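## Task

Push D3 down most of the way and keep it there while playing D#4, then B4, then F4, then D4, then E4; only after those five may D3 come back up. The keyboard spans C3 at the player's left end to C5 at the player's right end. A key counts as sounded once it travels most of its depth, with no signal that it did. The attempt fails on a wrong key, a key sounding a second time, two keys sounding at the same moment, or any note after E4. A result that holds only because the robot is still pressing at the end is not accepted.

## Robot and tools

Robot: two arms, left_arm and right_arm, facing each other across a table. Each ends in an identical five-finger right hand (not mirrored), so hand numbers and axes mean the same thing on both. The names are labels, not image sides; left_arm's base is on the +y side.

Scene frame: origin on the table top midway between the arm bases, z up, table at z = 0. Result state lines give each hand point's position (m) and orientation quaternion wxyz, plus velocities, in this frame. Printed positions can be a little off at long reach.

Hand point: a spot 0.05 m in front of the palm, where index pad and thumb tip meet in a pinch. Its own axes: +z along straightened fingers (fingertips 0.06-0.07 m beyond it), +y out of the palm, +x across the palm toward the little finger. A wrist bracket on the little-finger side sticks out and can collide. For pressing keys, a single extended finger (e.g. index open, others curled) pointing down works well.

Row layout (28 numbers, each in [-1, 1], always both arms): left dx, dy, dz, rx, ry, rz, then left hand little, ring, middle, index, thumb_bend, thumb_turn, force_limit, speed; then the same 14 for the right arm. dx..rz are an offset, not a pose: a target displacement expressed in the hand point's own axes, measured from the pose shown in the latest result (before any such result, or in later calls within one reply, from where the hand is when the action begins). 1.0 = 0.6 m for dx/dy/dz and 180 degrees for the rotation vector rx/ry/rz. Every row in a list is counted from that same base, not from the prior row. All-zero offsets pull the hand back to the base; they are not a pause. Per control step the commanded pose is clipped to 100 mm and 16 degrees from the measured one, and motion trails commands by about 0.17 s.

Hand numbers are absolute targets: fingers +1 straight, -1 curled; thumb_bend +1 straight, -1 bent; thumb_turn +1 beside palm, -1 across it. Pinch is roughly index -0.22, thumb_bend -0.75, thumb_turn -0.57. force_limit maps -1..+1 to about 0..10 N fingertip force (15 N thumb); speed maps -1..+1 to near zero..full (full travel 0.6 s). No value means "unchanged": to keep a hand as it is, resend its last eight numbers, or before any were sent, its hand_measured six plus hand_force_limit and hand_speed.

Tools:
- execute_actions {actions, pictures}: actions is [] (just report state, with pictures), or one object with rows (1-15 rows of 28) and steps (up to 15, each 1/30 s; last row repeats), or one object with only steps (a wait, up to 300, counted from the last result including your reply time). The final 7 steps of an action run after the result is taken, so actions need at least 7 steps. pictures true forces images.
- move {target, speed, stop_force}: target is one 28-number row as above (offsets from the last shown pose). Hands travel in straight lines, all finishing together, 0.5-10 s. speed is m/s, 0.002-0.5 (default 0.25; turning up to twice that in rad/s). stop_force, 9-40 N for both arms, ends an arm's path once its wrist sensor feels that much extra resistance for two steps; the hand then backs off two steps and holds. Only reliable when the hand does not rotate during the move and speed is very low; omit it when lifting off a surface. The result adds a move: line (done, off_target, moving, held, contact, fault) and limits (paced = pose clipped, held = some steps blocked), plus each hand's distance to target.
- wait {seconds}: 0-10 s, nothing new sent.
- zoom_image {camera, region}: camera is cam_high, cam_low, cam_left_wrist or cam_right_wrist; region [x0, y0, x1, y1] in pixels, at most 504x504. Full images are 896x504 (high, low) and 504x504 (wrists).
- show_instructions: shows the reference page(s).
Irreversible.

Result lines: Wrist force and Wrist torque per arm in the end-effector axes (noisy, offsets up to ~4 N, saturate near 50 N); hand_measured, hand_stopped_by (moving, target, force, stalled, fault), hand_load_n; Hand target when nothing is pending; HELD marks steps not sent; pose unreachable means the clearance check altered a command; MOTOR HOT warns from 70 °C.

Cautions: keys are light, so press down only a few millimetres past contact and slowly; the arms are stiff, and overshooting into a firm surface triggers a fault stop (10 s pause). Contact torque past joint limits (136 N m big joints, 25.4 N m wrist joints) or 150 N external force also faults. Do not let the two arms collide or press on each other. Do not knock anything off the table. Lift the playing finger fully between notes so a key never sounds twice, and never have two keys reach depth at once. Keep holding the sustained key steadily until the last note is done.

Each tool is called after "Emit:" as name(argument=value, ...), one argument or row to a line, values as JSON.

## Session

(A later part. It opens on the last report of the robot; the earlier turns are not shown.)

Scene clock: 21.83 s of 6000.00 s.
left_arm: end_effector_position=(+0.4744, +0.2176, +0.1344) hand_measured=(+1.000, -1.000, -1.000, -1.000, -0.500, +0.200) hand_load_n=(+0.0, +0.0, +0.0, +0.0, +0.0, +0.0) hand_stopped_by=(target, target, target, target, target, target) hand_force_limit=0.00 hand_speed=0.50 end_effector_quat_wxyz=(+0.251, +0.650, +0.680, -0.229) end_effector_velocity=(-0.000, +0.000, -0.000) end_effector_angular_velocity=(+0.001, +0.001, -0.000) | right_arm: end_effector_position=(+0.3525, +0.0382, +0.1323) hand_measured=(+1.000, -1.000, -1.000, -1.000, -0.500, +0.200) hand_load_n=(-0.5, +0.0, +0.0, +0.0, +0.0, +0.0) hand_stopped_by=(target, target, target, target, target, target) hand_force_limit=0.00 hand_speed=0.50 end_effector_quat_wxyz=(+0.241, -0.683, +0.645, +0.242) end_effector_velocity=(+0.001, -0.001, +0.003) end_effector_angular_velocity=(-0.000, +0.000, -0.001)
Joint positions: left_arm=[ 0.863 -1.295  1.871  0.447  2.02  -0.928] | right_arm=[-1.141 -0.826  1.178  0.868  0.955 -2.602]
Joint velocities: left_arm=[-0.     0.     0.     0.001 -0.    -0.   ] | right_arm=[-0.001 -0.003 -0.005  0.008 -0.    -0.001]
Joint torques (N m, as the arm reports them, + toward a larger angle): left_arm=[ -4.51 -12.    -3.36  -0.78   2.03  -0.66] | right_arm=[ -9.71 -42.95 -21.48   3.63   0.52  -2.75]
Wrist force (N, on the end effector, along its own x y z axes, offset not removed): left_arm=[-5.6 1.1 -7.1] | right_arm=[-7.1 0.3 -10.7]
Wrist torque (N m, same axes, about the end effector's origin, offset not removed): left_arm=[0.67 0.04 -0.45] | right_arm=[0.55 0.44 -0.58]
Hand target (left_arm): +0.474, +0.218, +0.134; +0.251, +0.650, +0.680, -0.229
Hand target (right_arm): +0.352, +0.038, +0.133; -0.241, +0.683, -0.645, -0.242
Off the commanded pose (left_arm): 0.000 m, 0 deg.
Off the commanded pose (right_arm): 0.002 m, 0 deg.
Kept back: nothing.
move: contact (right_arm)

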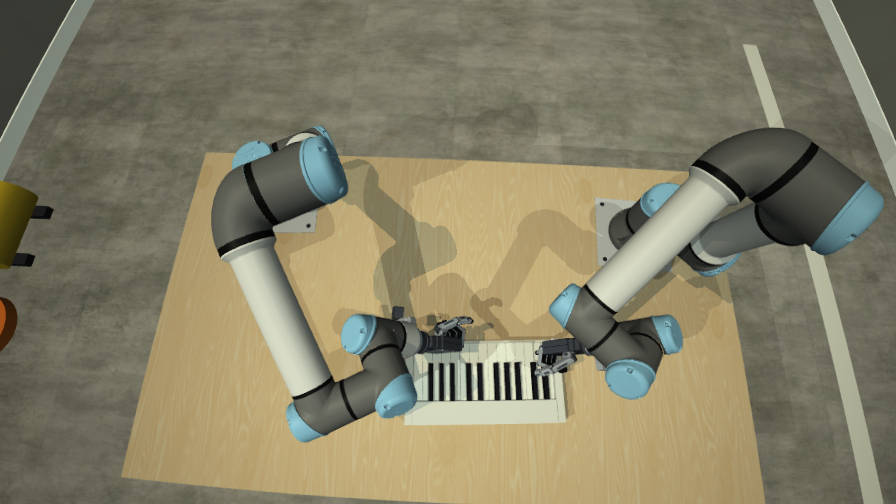

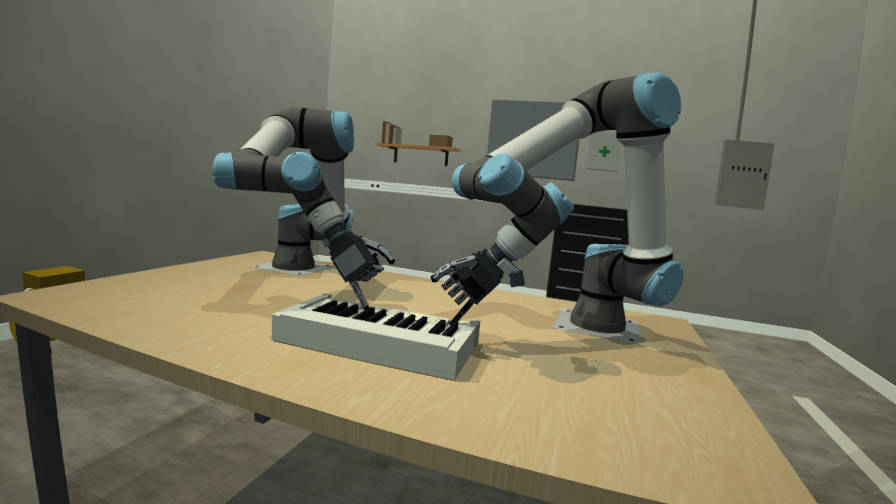

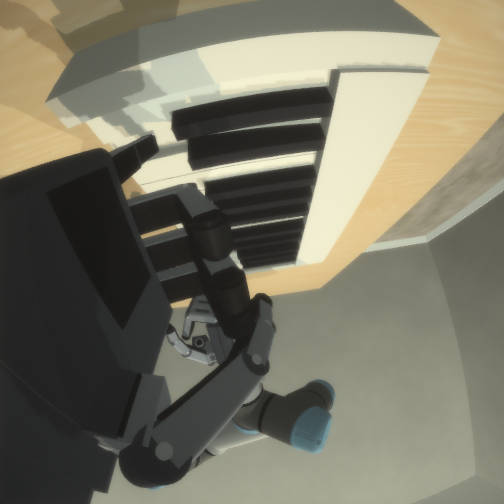

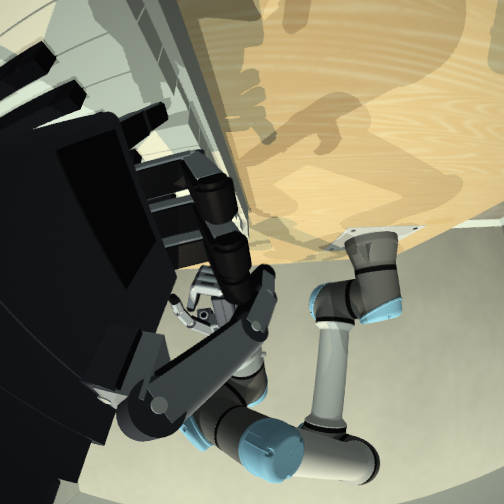

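Emit:
move(
  target=[0,0,0,0,0,0,1,-1,-1,-1,-0.5,0.2,0,0.5,-0.0165,0,-0.0197,0,0,0,1,-1,-1,-1,-0.5,0.2,0,0.5],
  speed=0.06,
)

Emit:
move(
  target=[0,0,0,0,0,0,1,-1,-1,-1,-0.5,0.2,0,0.5,-0.0604,0,0.0507,0,0,0,1,-1,-1,-1,-0.5,0.2,0,0.5],
  speed=0.1,
)

Emit:
zoom_image(
  camera="cam_right_wrist",
  region=[0, 0, 252, 200],
)

Scene clock: 23.07 s of 6000.00 s.
left_arm: end_effector_position=(+0.4744, +0.2176, +0.1344) hand_measured=(+1.000, -1.000, -1.000, -1.000, -0.500, +0.200) hand_load_n=(+0.0, +0.0, +0.0, +0.0, +0.0, +0.0) hand_stopped_by=(target, target, target, target, target, target) hand_force_limit=0.00 hand_speed=0.50 end_effector_quat_wxyz=(+0.251, +0.650, +0.680, -0.229) end_effector_velocity=(+0.000, +0.000, +0.000) end_effector_angular_velocity=(-0.000, -0.000, +0.000) | right_arm: end_effector_position=(+0.3523, +0.0382, +0.1474) hand_measured=(+1.000, -1.000, -1.000, -1.000, -0.500, +0.200) hand_load_n=(+0.0, +0.0, +0.0, +0.0, +0.0, +0.0) hand_stopped_by=(target, target, target, target, target, target) hand_force_limit=0.00 hand_speed=0.50 end_effector_quat_wxyz=(+0.241, -0.683, +0.645, +0.242) end_effector_velocity=(-0.001, +0.000, +0.003) end_effector_angular_velocity=(-0.001, -0.001, +0.002)
Joint positions: left_arm=[ 0.863 -1.295  1.871  0.447  2.02  -0.928] | right_arm=[-1.141 -0.839  1.16   0.898  0.955 -2.602]
Joint velocities: left_arm=[ 0.    -0.001  0.     0.     0.     0.   ] | right_arm=[ 0.001 -0.002 -0.003  0.006  0.    -0.001]
Joint torques (N m, as the arm reports them, + toward a larger angle): left_arm=[ -3.39 -12.16  -3.09  -0.97   2.08  -0.7 ] | right_arm=[ 10.92 -49.36 -24.69   3.56  -2.56   2.3 ]
Wrist force (N, on the end effector, along its own x y z axes, offset not removed): left_arm=[-5.6 -0.2 -8.1] | right_arm=[-0.5 -0.5 -1.4]
Wrist torque (N m, same axes, about the end effector's origin, offset not removed): left_arm=[0.56 0.07 -0.49] | right_arm=[0.01 0.16 -0.24]
Hand target (left_arm): +0.474, +0.218, +0.134; +0.251, +0.650, +0.680, -0.229
Hand target (right_arm): +0.352, +0.038, +0.148; -0.241, +0.683, -0.645, -0.242
Off the commanded pose (left_arm): 0.000 m, 0 deg.
Off the commanded pose (right_arm): 0.000 m, 0 deg.
Kept back: nothing.
move: done

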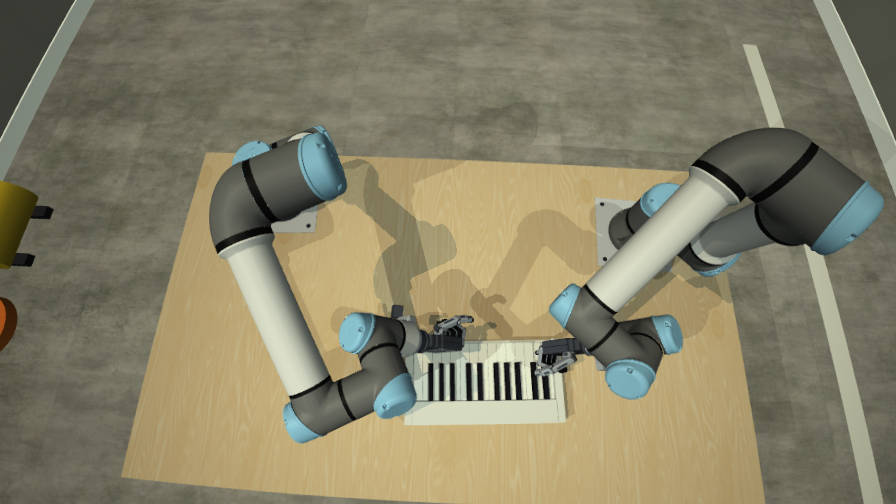

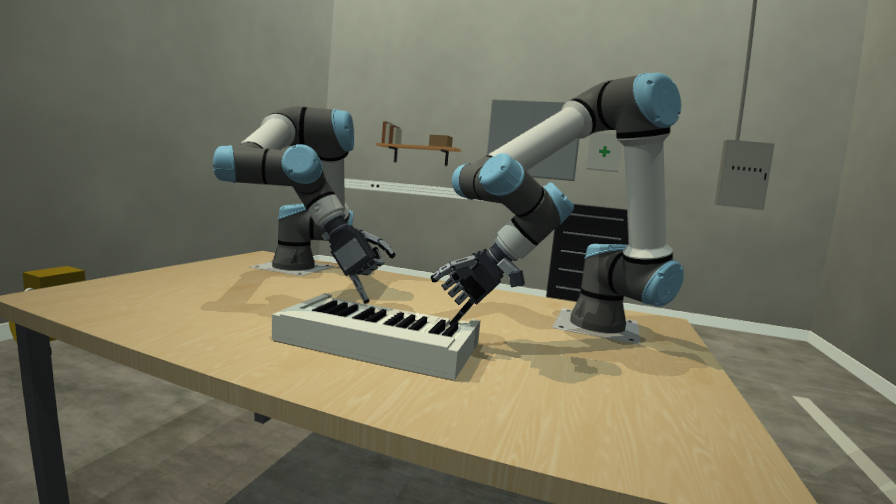

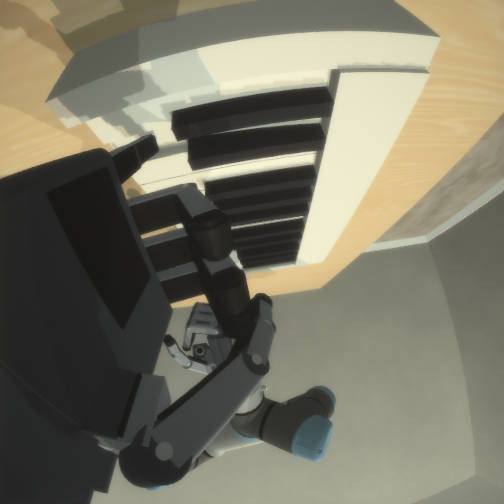

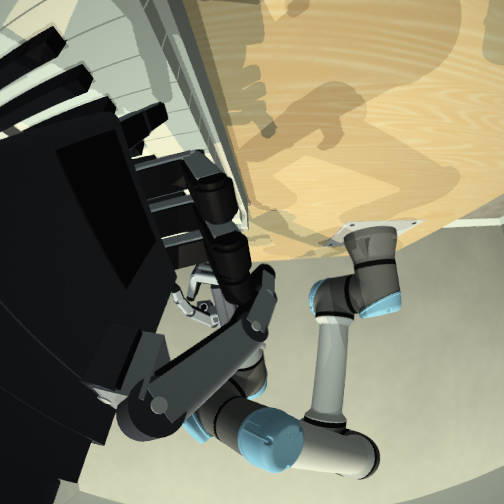

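Scene clock: 24.03 s of 6000.00 s.
left_arm: end_effector_position=(+0.4744, +0.2176, +0.1344) hand_measured=(+1.000, -1.000, -1.000, -1.000, -0.500, +0.200) hand_load_n=(+0.0, +0.0, +0.0, +0.0, +0.0, +0.0) hand_stopped_by=(target, target, target, target, target, target) hand_force_limit=0.00 hand_speed=0.50 end_effector_quat_wxyz=(+0.251, +0.650, +0.680, -0.229) end_effector_velocity=(-0.000, +0.000, -0.000) end_effector_angular_velocity=(+0.001, +0.001, +0.001) | right_arm: end_effector_position=(+0.3498, +0.0851, +0.1474) hand_measured=(+1.000, -1.000, -1.000, -1.000, -0.500, +0.200) hand_load_n=(+0.0, +0.0, +0.0, +0.0, +0.0, +0.0) hand_stopped_by=(target, target, target, target, target, target) hand_force_limit=0.00 hand_speed=0.50 end_effector_quat_wxyz=(+0.241, -0.683, +0.645, +0.242) end_effector_velocity=(+0.001, +0.003, -0.000) end_effector_angular_velocity=(-0.001, +0.001, -0.002)
Joint positions: left_arm=[ 0.863 -1.295  1.871  0.447  2.02  -0.928] | right_arm=[-1.068 -0.768  1.022  0.919  0.981 -2.52 ]
Joint velocities: left_arm=[ 0.     0.001  0.     0.001 -0.    -0.   ] | right_arm=[ 0.003  0.006 -0.011  0.003  0.002  0.005]
Joint torques (N m, as the arm reports them, + toward a larger angle): left_arm=[ -3.44 -12.08  -2.7   -0.91   2.2   -0.6 ] | right_arm=[ 11.95 -36.66 -25.57   3.76   0.79   2.7 ]
Wrist force (N, on the end effector, along its own x y z axes, offset not removed): left_arm=[-5.1 -1.8 -7.4] | right_arm=[-1.0 -0.5 -0.8]
Wrist torque (N m, same axes, about the end effector's origin, offset not removed): left_arm=[0.30 -0.09 -0.57] | right_arm=[0.01 0.20 -0.35]
Hand target (left_arm): +0.474, +0.218, +0.134; +0.251, +0.650, +0.680, -0.229
Hand target (right_arm): +0.350, +0.085, +0.147; -0.241, +0.683, -0.645, -0.242
Off the commanded pose (left_arm): 0.000 m, 0 deg.
Off the commanded pose (right_arm): 0.000 m, 0 deg.
Kept back: nothing.
move: done

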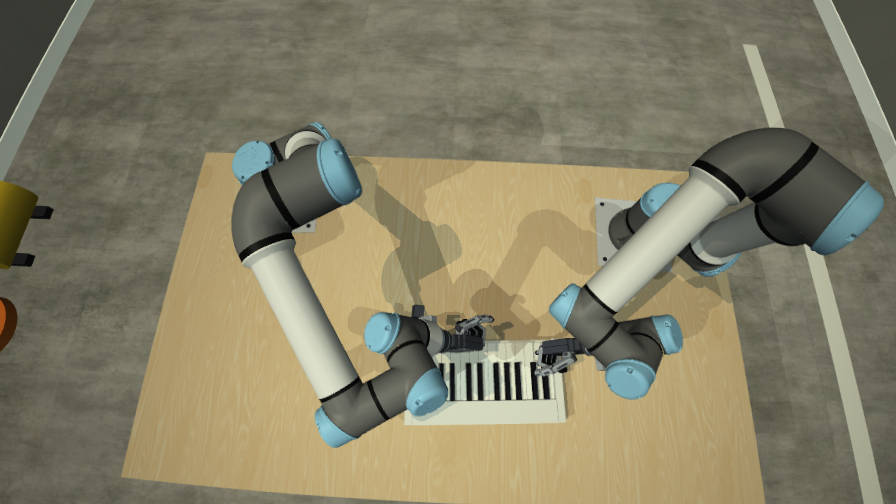

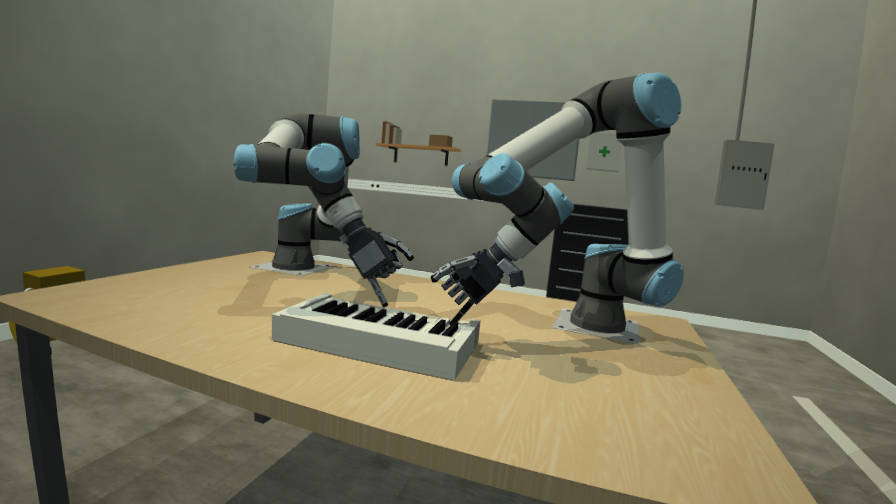

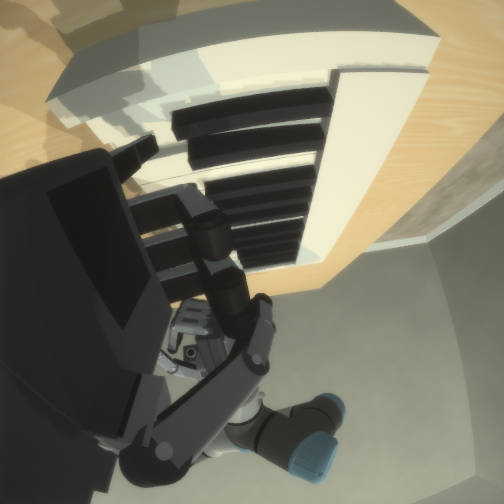

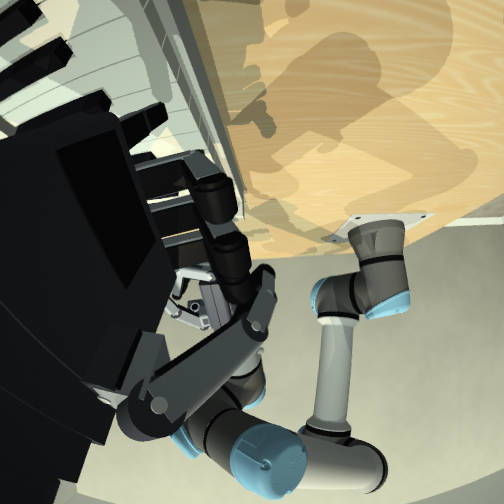

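Region (0, 0, 252, 200) of cam_right_wrist's 504x504 image, scaled by 2.000, with more detail than that image has; it fills the top 400 rows of this view, and the rest is white.

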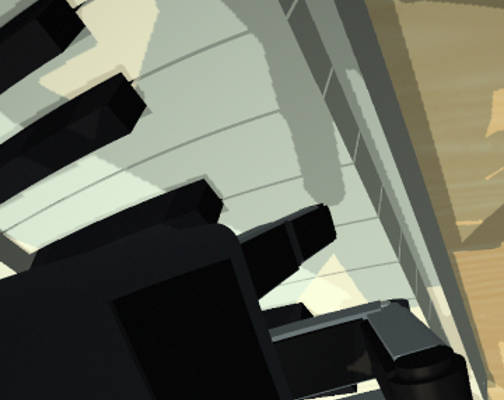

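Emit:
move(
  target=[0,0,0,0,0,0,1,-1,-1,-1,-0.5,0.2,0,0.5,0.0175,0,0.0222,0,0,0,1,-1,-1,-1,-0.5,0.2,0,0.5],
  speed=0.012,
  stop_force=9,
)

Scene clock: 25.93 s of 6000.00 s.
left_arm: end_effector_position=(+0.4744, +0.2176, +0.1344) hand_measured=(+1.000, -1.000, -1.000, -1.000, -0.500, +0.200) hand_load_n=(+0.0, +0.0, +0.0, +0.0, +0.0, +0.0) hand_stopped_by=(target, target, target, target, target, target) hand_force_limit=0.00 hand_speed=0.50 end_effector_quat_wxyz=(+0.251, +0.650, +0.680, -0.229) end_effector_velocity=(-0.000, +0.000, -0.002) end_effector_angular_velocity=(+0.002, +0.003, +0.001) | right_arm: end_effector_position=(+0.3500, +0.0856, +0.1321) hand_measured=(+1.000, -1.000, -1.000, -1.000, -0.500, +0.200) hand_load_n=(-0.5, +0.0, +0.0, +0.0, +0.0, +0.0) hand_stopped_by=(target, target, target, target, target, target) hand_force_limit=0.00 hand_speed=0.50 end_effector_quat_wxyz=(+0.241, -0.683, +0.645, +0.242) end_effector_velocity=(+0.000, -0.001, +0.003) end_effector_angular_velocity=(-0.002, +0.003, -0.001)
Joint positions: left_arm=[ 0.863 -1.295  1.871  0.447  2.02  -0.928] | right_arm=[-1.068 -0.755  1.04   0.888  0.982 -2.519]
Joint velocities: left_arm=[ 0.     0.003  0.001 -0.    -0.    -0.   ] | right_arm=[-0.001 -0.002 -0.004  0.009 -0.     0.   ]
Joint torques (N m, as the arm reports them, + toward a larger angle): left_arm=[ -4.06 -12.32  -2.66  -0.91   2.05  -0.66] | right_arm=[ 11.72 -43.18 -21.02   3.31   0.74   2.57]
Wrist force (N, on the end effector, along its own x y z axes, offset not removed): left_arm=[-5.7 -1.6 -7.1] | right_arm=[-6.8 0.1 -14.7]
Wrist torque (N m, same axes, about the end effector's origin, offset not removed): left_arm=[0.23 0.19 -0.54] | right_arm=[0.81 0.48 -0.65]
Hand target (left_arm): +0.474, +0.218, +0.134; +0.251, +0.650, +0.680, -0.229
Hand target (right_arm): +0.350, +0.086, +0.133; -0.241, +0.683, -0.645, -0.242
Off the commanded pose (left_arm): 0.000 m, 0 deg.
Off the commanded pose (right_arm): 0.002 m, 0 deg.
Kept back: nothing.
move: contact (right_arm)

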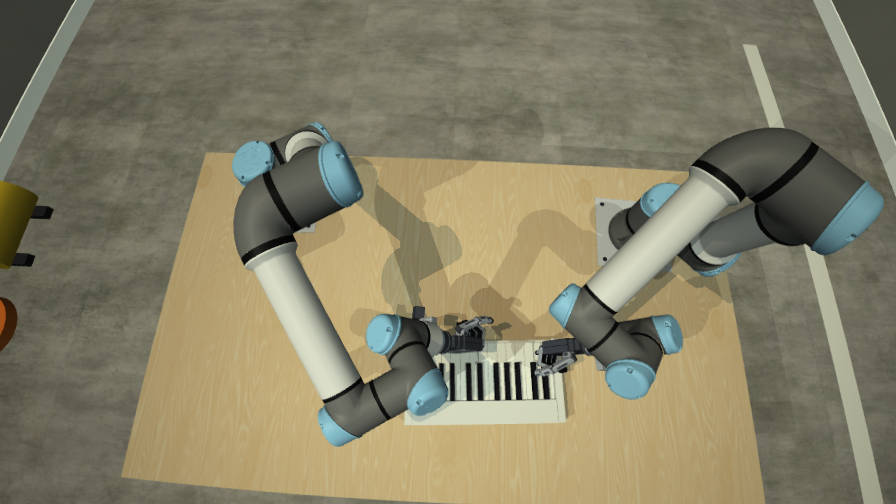

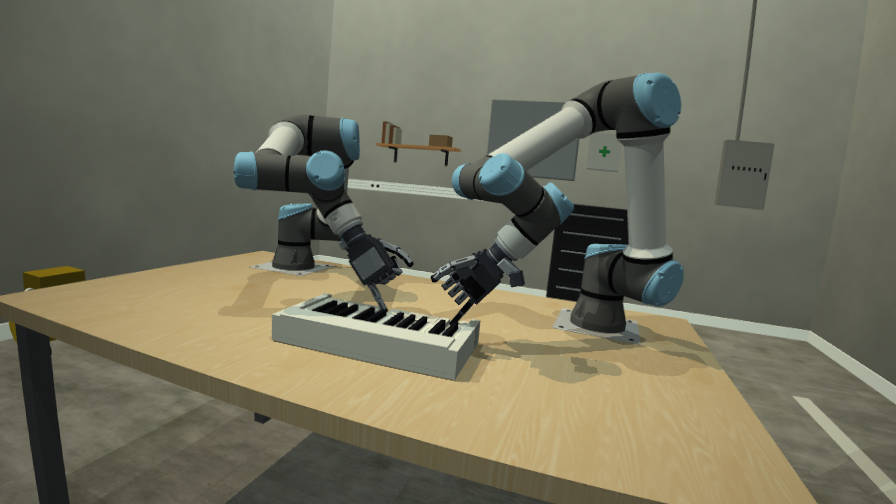

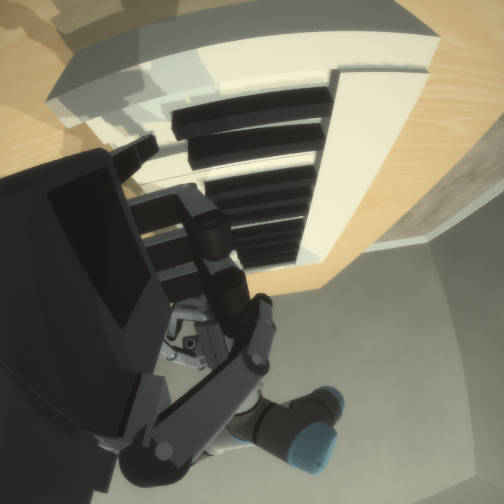

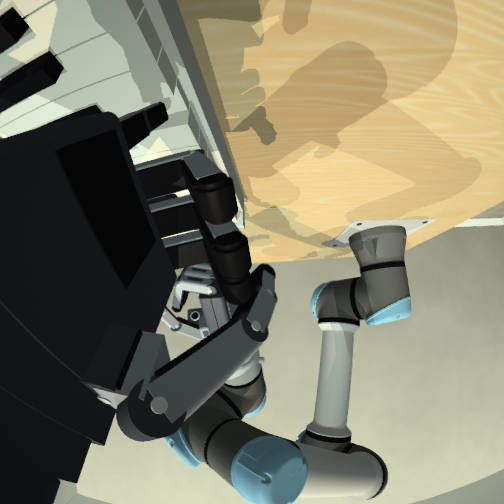

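Emit:
move(
  target=[0,0,0,0,0,0,1,-1,-1,-1,-0.5,0.2,0,0.5,-0.0165,0,-0.0197,0,0,0,1,-1,-1,-1,-0.5,0.2,0,0.5],
  speed=0.06,
)

Emit:
move(
  target=[0,0,0,0,0,0,1,-1,-1,-1,-0.5,0.2,0,0.5,0.0305,0,-0.0256,0,0,0,1,-1,-1,-1,-0.5,0.2,0,0.5],
  speed=0.08,
)

Emit:
move(
  target=[0,0,0,0,0,0,1,-1,-1,-1,-0.5,0.2,0,0.5,0.0182,0,0.0217,0,0,0,1,-1,-1,-1,-0.5,0.2,0,0.5],
  speed=0.012,
  stop_force=9,
)

Scene clock: 27.27 s of 6000.00 s.
left_arm: end_effector_position=(+0.4744, +0.2176, +0.1344) hand_measured=(+1.000, -1.000, -1.000, -1.000, -0.500, +0.200) hand_load_n=(+0.0, +0.0, +0.0, +0.0, +0.0, +0.0) hand_stopped_by=(target, target, target, target, target, target) hand_force_limit=0.00 hand_speed=0.50 end_effector_quat_wxyz=(+0.251, +0.650, +0.680, -0.229) end_effector_velocity=(+0.000, -0.000, +0.001) end_effector_angular_velocity=(-0.001, -0.001, +0.000) | right_arm: end_effector_position=(+0.3498, +0.0856, +0.1473) hand_measured=(+1.000, -1.000, -1.000, -1.000, -0.500, +0.200) hand_load_n=(+0.0, +0.0, +0.0, +0.0, +0.0, +0.0) hand_stopped_by=(target, target, target, target, target, target) hand_force_limit=0.00 hand_speed=0.50 end_effector_quat_wxyz=(+0.241, -0.683, +0.645, +0.242) end_effector_velocity=(+0.001, -0.001, +0.002) end_effector_angular_velocity=(-0.000, -0.001, -0.002)
Joint positions: left_arm=[ 0.863 -1.295  1.871  0.447  2.02  -0.928] | right_arm=[-1.067 -0.767  1.021  0.919  0.982 -2.519]
Joint velocities: left_arm=[ 0.    -0.001 -0.001  0.    -0.    -0.   ] | right_arm=[-0.002 -0.002 -0.003  0.005  0.    -0.   ]
Joint torques (N m, as the arm reports them, + toward a larger angle): left_arm=[ -3.57 -12.22  -3.53  -0.79   2.08  -0.72] | right_arm=[ 11.44 -50.19 -25.39   3.89   0.49   1.98]
Wrist force (N, on the end effector, along its own x y z axes, offset not removed): left_arm=[-6.6 -2.4 -7.3] | right_arm=[-1.5 -0.5 -0.8]
Wrist torque (N m, same axes, about the end effector's origin, offset not removed): left_arm=[0.13 0.25 -0.64] | right_arm=[0.00 0.27 -0.26]
Hand target (left_arm): +0.474, +0.218, +0.134; +0.251, +0.650, +0.680, -0.229
Hand target (right_arm): +0.350, +0.086, +0.148; -0.241, +0.683, -0.645, -0.242
Off the commanded pose (left_arm): 0.000 m, 0 deg.
Off the commanded pose (right_arm): 0.000 m, 0 deg.
Kept back: nothing.
move: done

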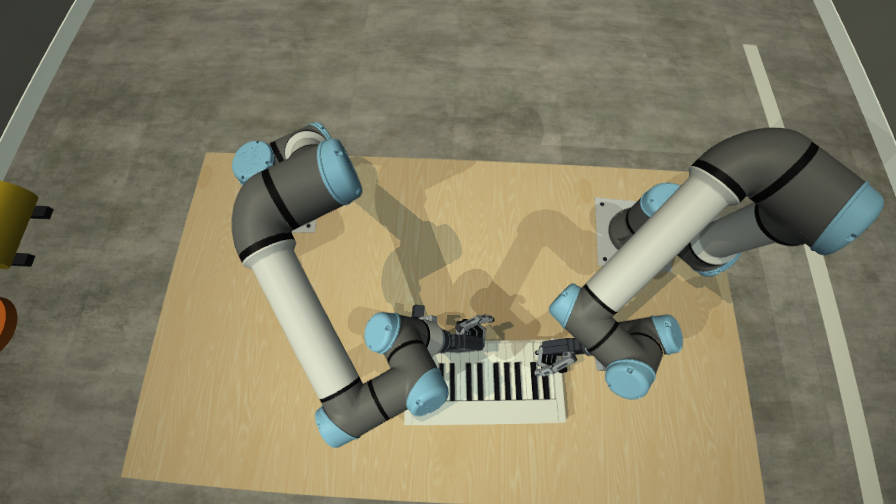

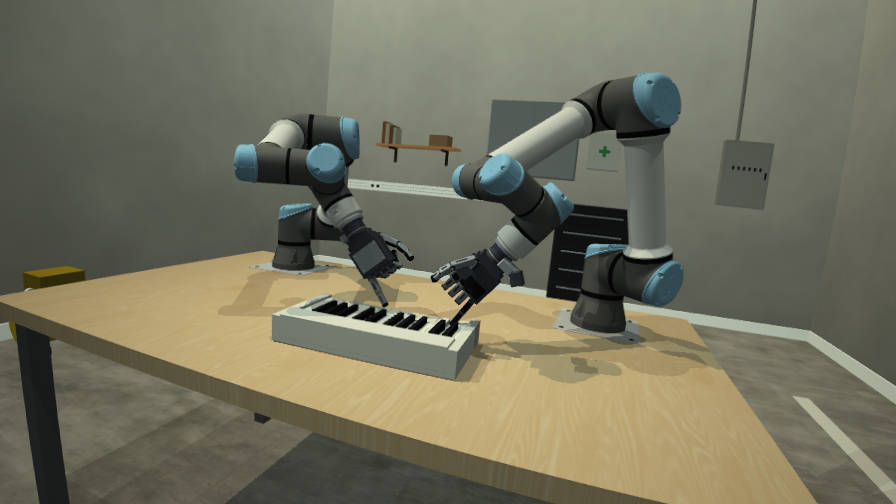

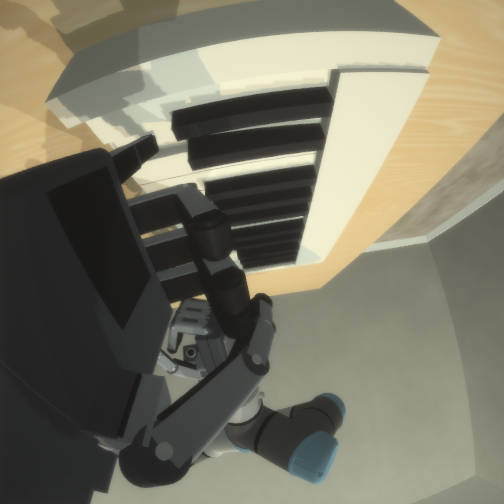

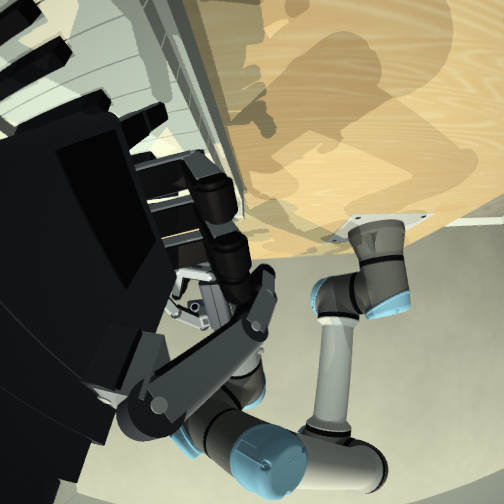

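Scene clock: 28.13 s of 6000.00 s.
left_arm: end_effector_position=(+0.4744, +0.2176, +0.1344) hand_measured=(+1.000, -1.000, -1.000, -1.000, -0.500, +0.200) hand_load_n=(+0.0, +0.0, +0.0, +0.0, +0.0, +0.0) hand_stopped_by=(target, target, target, target, target, target) hand_force_limit=0.00 hand_speed=0.50 end_effector_quat_wxyz=(+0.251, +0.650, +0.680, -0.229) end_effector_velocity=(+0.000, -0.000, -0.000) end_effector_angular_velocity=(-0.001, -0.000, +0.000) | right_arm: end_effector_position=(+0.3510, +0.0620, +0.1473) hand_measured=(+1.000, -1.000, -1.000, -1.000, -0.500, +0.200) hand_load_n=(+0.0, +0.0, +0.0, +0.0, +0.0, +0.0) hand_stopped_by=(target, target, target, target, target, target) hand_force_limit=0.00 hand_speed=0.50 end_effector_quat_wxyz=(+0.241, -0.683, +0.645, +0.242) end_effector_velocity=(+0.000, -0.002, +0.000) end_effector_angular_velocity=(+0.001, -0.000, -0.002)
Joint positions: left_arm=[ 0.863 -1.295  1.871  0.447  2.02  -0.928] | right_arm=[-1.103 -0.804  1.094  0.906  0.968 -2.559]
Joint velocities: left_arm=[ 0.     0.001 -0.    -0.001  0.    -0.   ] | right_arm=[-0.003 -0.004  0.008 -0.004 -0.002 -0.002]
Joint torques (N m, as the arm reports them, + toward a larger angle): left_arm=[ -3.56 -12.21  -3.29  -0.88   2.1   -0.7 ] | right_arm=[-11.49 -51.14 -10.71  -0.36  -2.46  -3.23]
Wrist force (N, on the end effector, along its own x y z axes, offset not removed): left_arm=[-6.5 -0.4 -7.7] | right_arm=[-1.0 -0.9 -1.7]
Wrist torque (N m, same axes, about the end effector's origin, offset not removed): left_arm=[0.42 0.13 -0.55] | right_arm=[0.00 0.11 -0.30]
Hand target (left_arm): +0.474, +0.218, +0.134; +0.251, +0.650, +0.680, -0.229
Hand target (right_arm): +0.351, +0.062, +0.147; -0.241, +0.683, -0.645, -0.242
Off the commanded pose (left_arm): 0.000 m, 0 deg.
Off the commanded pose (right_arm): 0.000 m, 0 deg.
Kept back: nothing.
move: done

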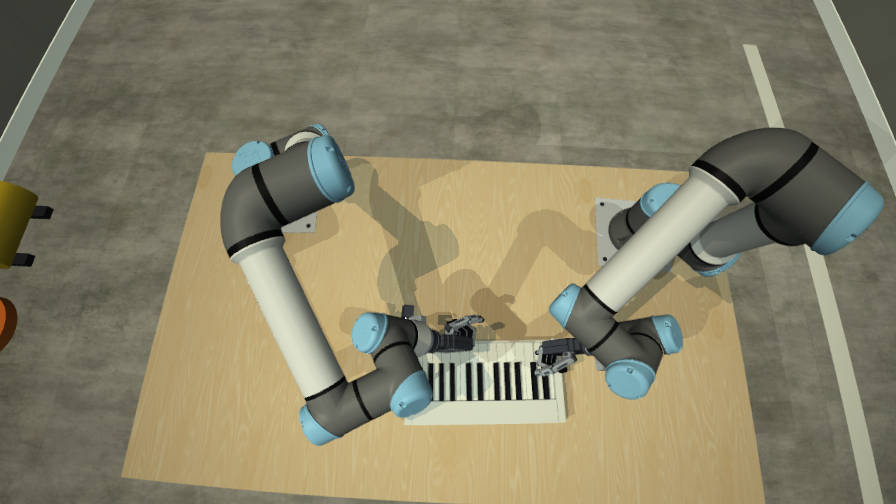

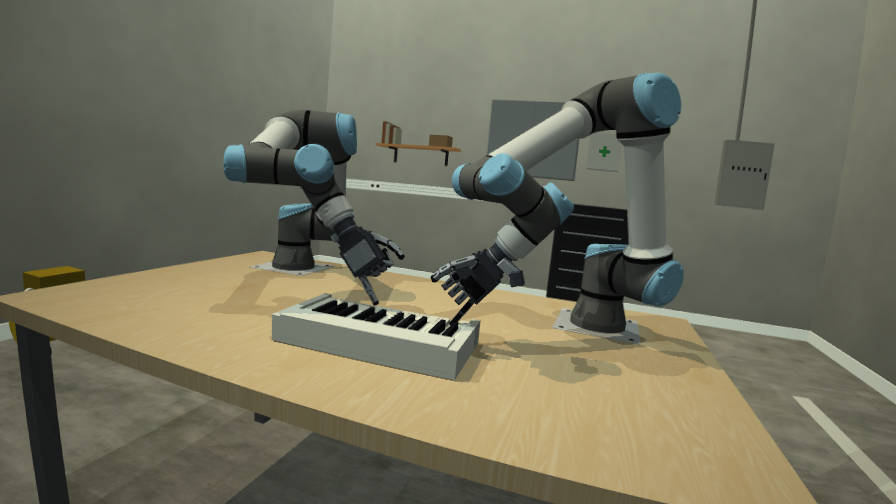

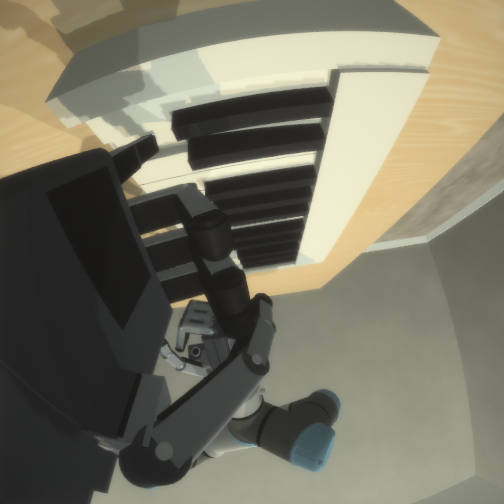

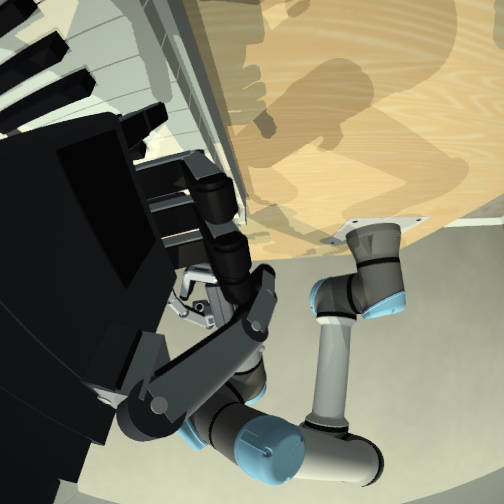

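Scene clock: 29.80 s of 6000.00 s.
left_arm: end_effector_position=(+0.4744, +0.2176, +0.1344) hand_measured=(+1.000, -1.000, -1.000, -1.000, -0.500, +0.200) hand_load_n=(+0.0, +0.0, +0.0, +0.0, +0.0, +0.0) hand_stopped_by=(target, target, target, target, target, target) hand_force_limit=0.00 hand_speed=0.50 end_effector_quat_wxyz=(+0.251, +0.650, +0.680, -0.229) end_effector_velocity=(-0.001, -0.000, -0.001) end_effector_angular_velocity=(+0.002, +0.002, -0.001) | right_arm: end_effector_position=(+0.3512, +0.0620, +0.1319) hand_measured=(+1.000, -1.000, -1.000, -1.000, -0.500, +0.200) hand_load_n=(-1.0, +0.0, +0.0, +0.0, +0.0, +0.0) hand_stopped_by=(target, target, target, target, target, target) hand_force_limit=0.00 hand_speed=0.50 end_effector_quat_wxyz=(+0.241, -0.683, +0.645, +0.242) end_effector_velocity=(+0.000, -0.001, +0.003) end_effector_angular_velocity=(-0.001, +0.003, -0.001)
Joint positions: left_arm=[ 0.863 -1.295  1.871  0.447  2.02  -0.928] | right_arm=[-1.103 -0.792  1.112  0.875  0.968 -2.559]
Joint velocities: left_arm=[-0.001  0.002 -0.     0.001 -0.     0.   ] | right_arm=[-0.001 -0.002 -0.004  0.009 -0.     0.   ]
Joint torques (N m, as the arm reports them, + toward a larger angle): left_arm=[ -3.8  -12.04  -3.24  -0.92   2.16  -0.75] | right_arm=[ -7.61 -42.55 -17.78   3.46   1.11  -2.94]
Wrist force (N, on the end effector, along its own x y z axes, offset not removed): left_arm=[-5.6 -0.2 -8.3] | right_arm=[-9.2 0.7 -14.0]
Wrist torque (N m, same axes, about the end effector's origin, offset not removed): left_arm=[0.54 0.10 -0.53] | right_arm=[0.77 0.69 -0.76]
Hand target (left_arm): +0.474, +0.218, +0.134; +0.251, +0.650, +0.680, -0.229
Hand target (right_arm): +0.351, +0.062, +0.132; -0.241, +0.683, -0.645, -0.242
Off the commanded pose (left_arm): 0.000 m, 0 deg.
Off the commanded pose (right_arm): 0.002 m, 0 deg.
Kept back: nothing.
move: contact (right_arm)

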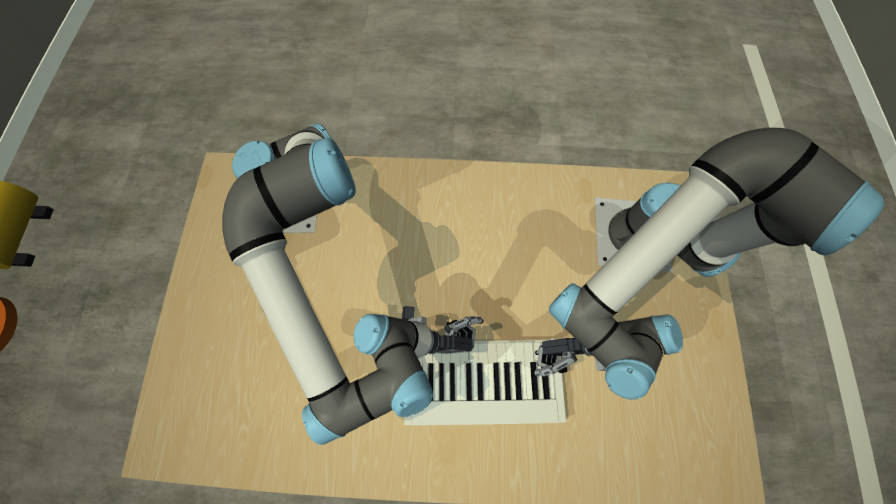

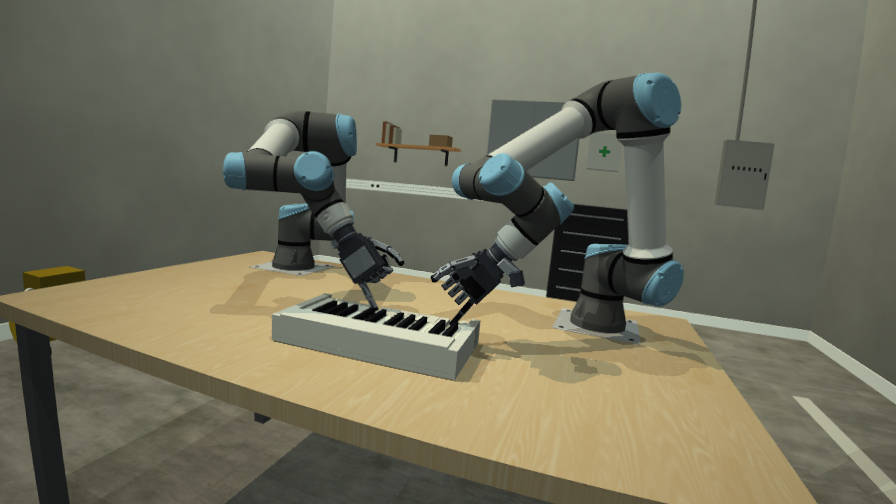

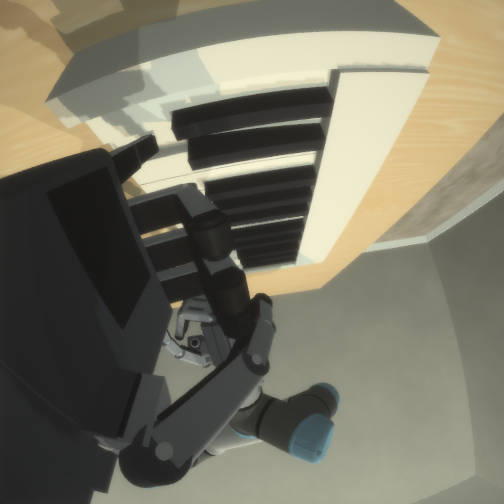

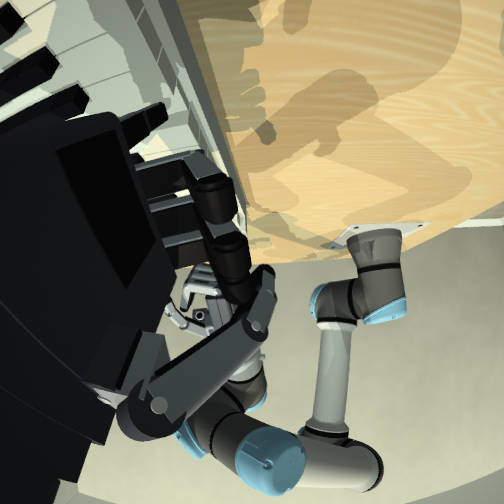

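Emit:
move(
  target=[-0.032,0,-0.0385,0,0,0,1,-1,-1,-1,-0.5,0.2,0,0.5,-0.032,0,-0.0385,0,0,0,1,-1,-1,-1,-0.5,0.2,0,0.5],
  speed=0.07,
)

Emit:
finished_scene(
  scene=2,
)

Scene clock: 31.07 s of 6000.00 s.
left_arm: end_effector_position=(+0.4739, +0.2176, +0.1642) hand_measured=(+1.000, -1.000, -1.000, -1.000, -0.500, +0.200) hand_load_n=(+0.0, +0.0, +0.0, +0.0, +0.0, +0.0) hand_stopped_by=(target, target, target, target, target, target) hand_force_limit=0.00 hand_speed=0.50 end_effector_quat_wxyz=(+0.251, +0.650, +0.680, -0.229) end_effector_velocity=(+0.000, +0.000, +0.001) end_effector_angular_velocity=(+0.001, +0.001, +0.001) | right_arm: end_effector_position=(+0.3508, +0.0619, +0.1617) hand_measured=(+1.000, -1.000, -1.000, -1.000, -0.500, +0.200) hand_load_n=(+0.0, +0.0, +0.0, +0.0, +0.0, +0.0) hand_stopped_by=(target, target, target, target, target, target) hand_force_limit=0.00 hand_speed=0.50 end_effector_quat_wxyz=(+0.241, -0.683, +0.645, +0.242) end_effector_velocity=(+0.000, +0.000, +0.002) end_effector_angular_velocity=(-0.001, +0.003, -0.003)
Joint positions: left_arm=[ 0.862 -1.334  1.833  0.523  2.02  -0.929] | right_arm=[-1.103 -0.816  1.075  0.936  0.968 -2.559]
Joint velocities: left_arm=[ 0.001 -0.001 -0.003  0.006  0.     0.   ] | right_arm=[ 0.    -0.001 -0.003  0.006  0.001  0.004]
Joint torques (N m, as the arm reports them, + toward a larger angle): left_arm=[-14.15 -36.95 -29.59   3.69  -1.6   -2.03] | right_arm=[ 11.21 -49.72 -25.2    3.88  -2.16  -1.92]
Wrist force (N, on the end effector, along its own x y z axes, offset not removed): left_arm=[0.6 0.4 -0.8] | right_arm=[-0.6 1.2 -1.5]
Wrist torque (N m, same axes, about the end effector's origin, offset not removed): left_arm=[0.11 -0.15 -0.08] | right_arm=[0.28 0.13 -0.27]
Hand target (left_arm): +0.474, +0.218, +0.164; +0.251, +0.650, +0.680, -0.229
Hand target (right_arm): +0.351, +0.062, +0.162; -0.241, +0.683, -0.645, -0.242
Off the commanded pose (left_arm): 0.000 m, 0 deg.
Off the commanded pose (right_arm): 0.000 m, 0 deg.
Kept back: nothing.
move: done

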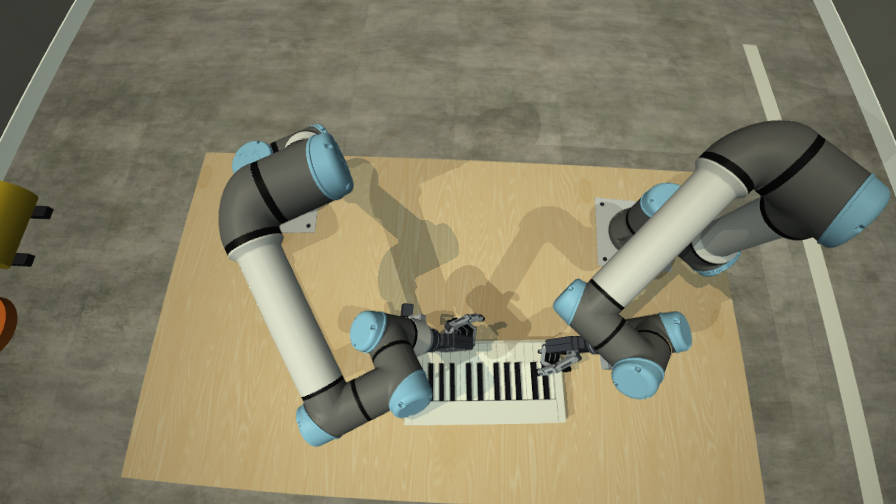

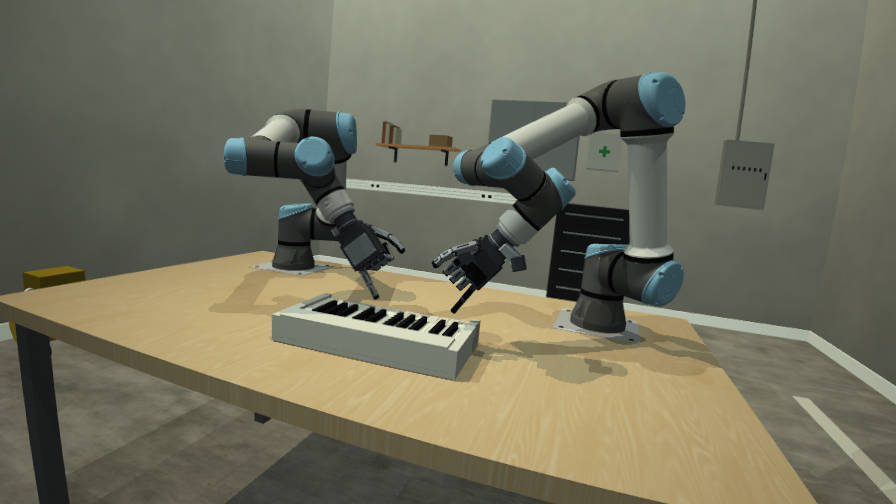

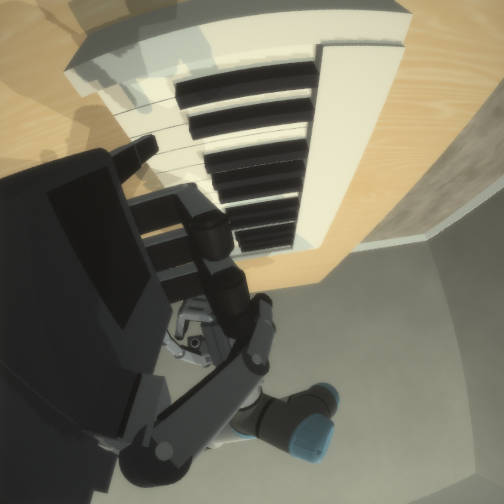

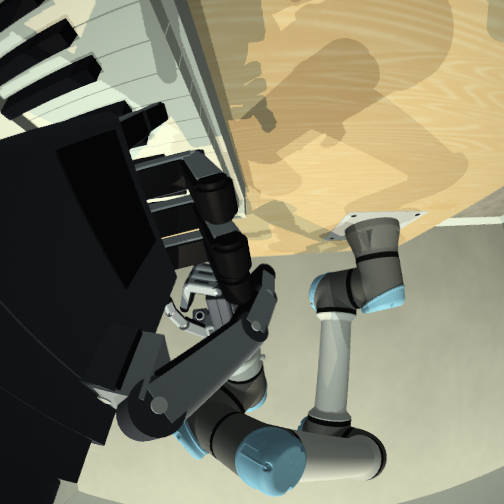

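The scene is finished: the task was done.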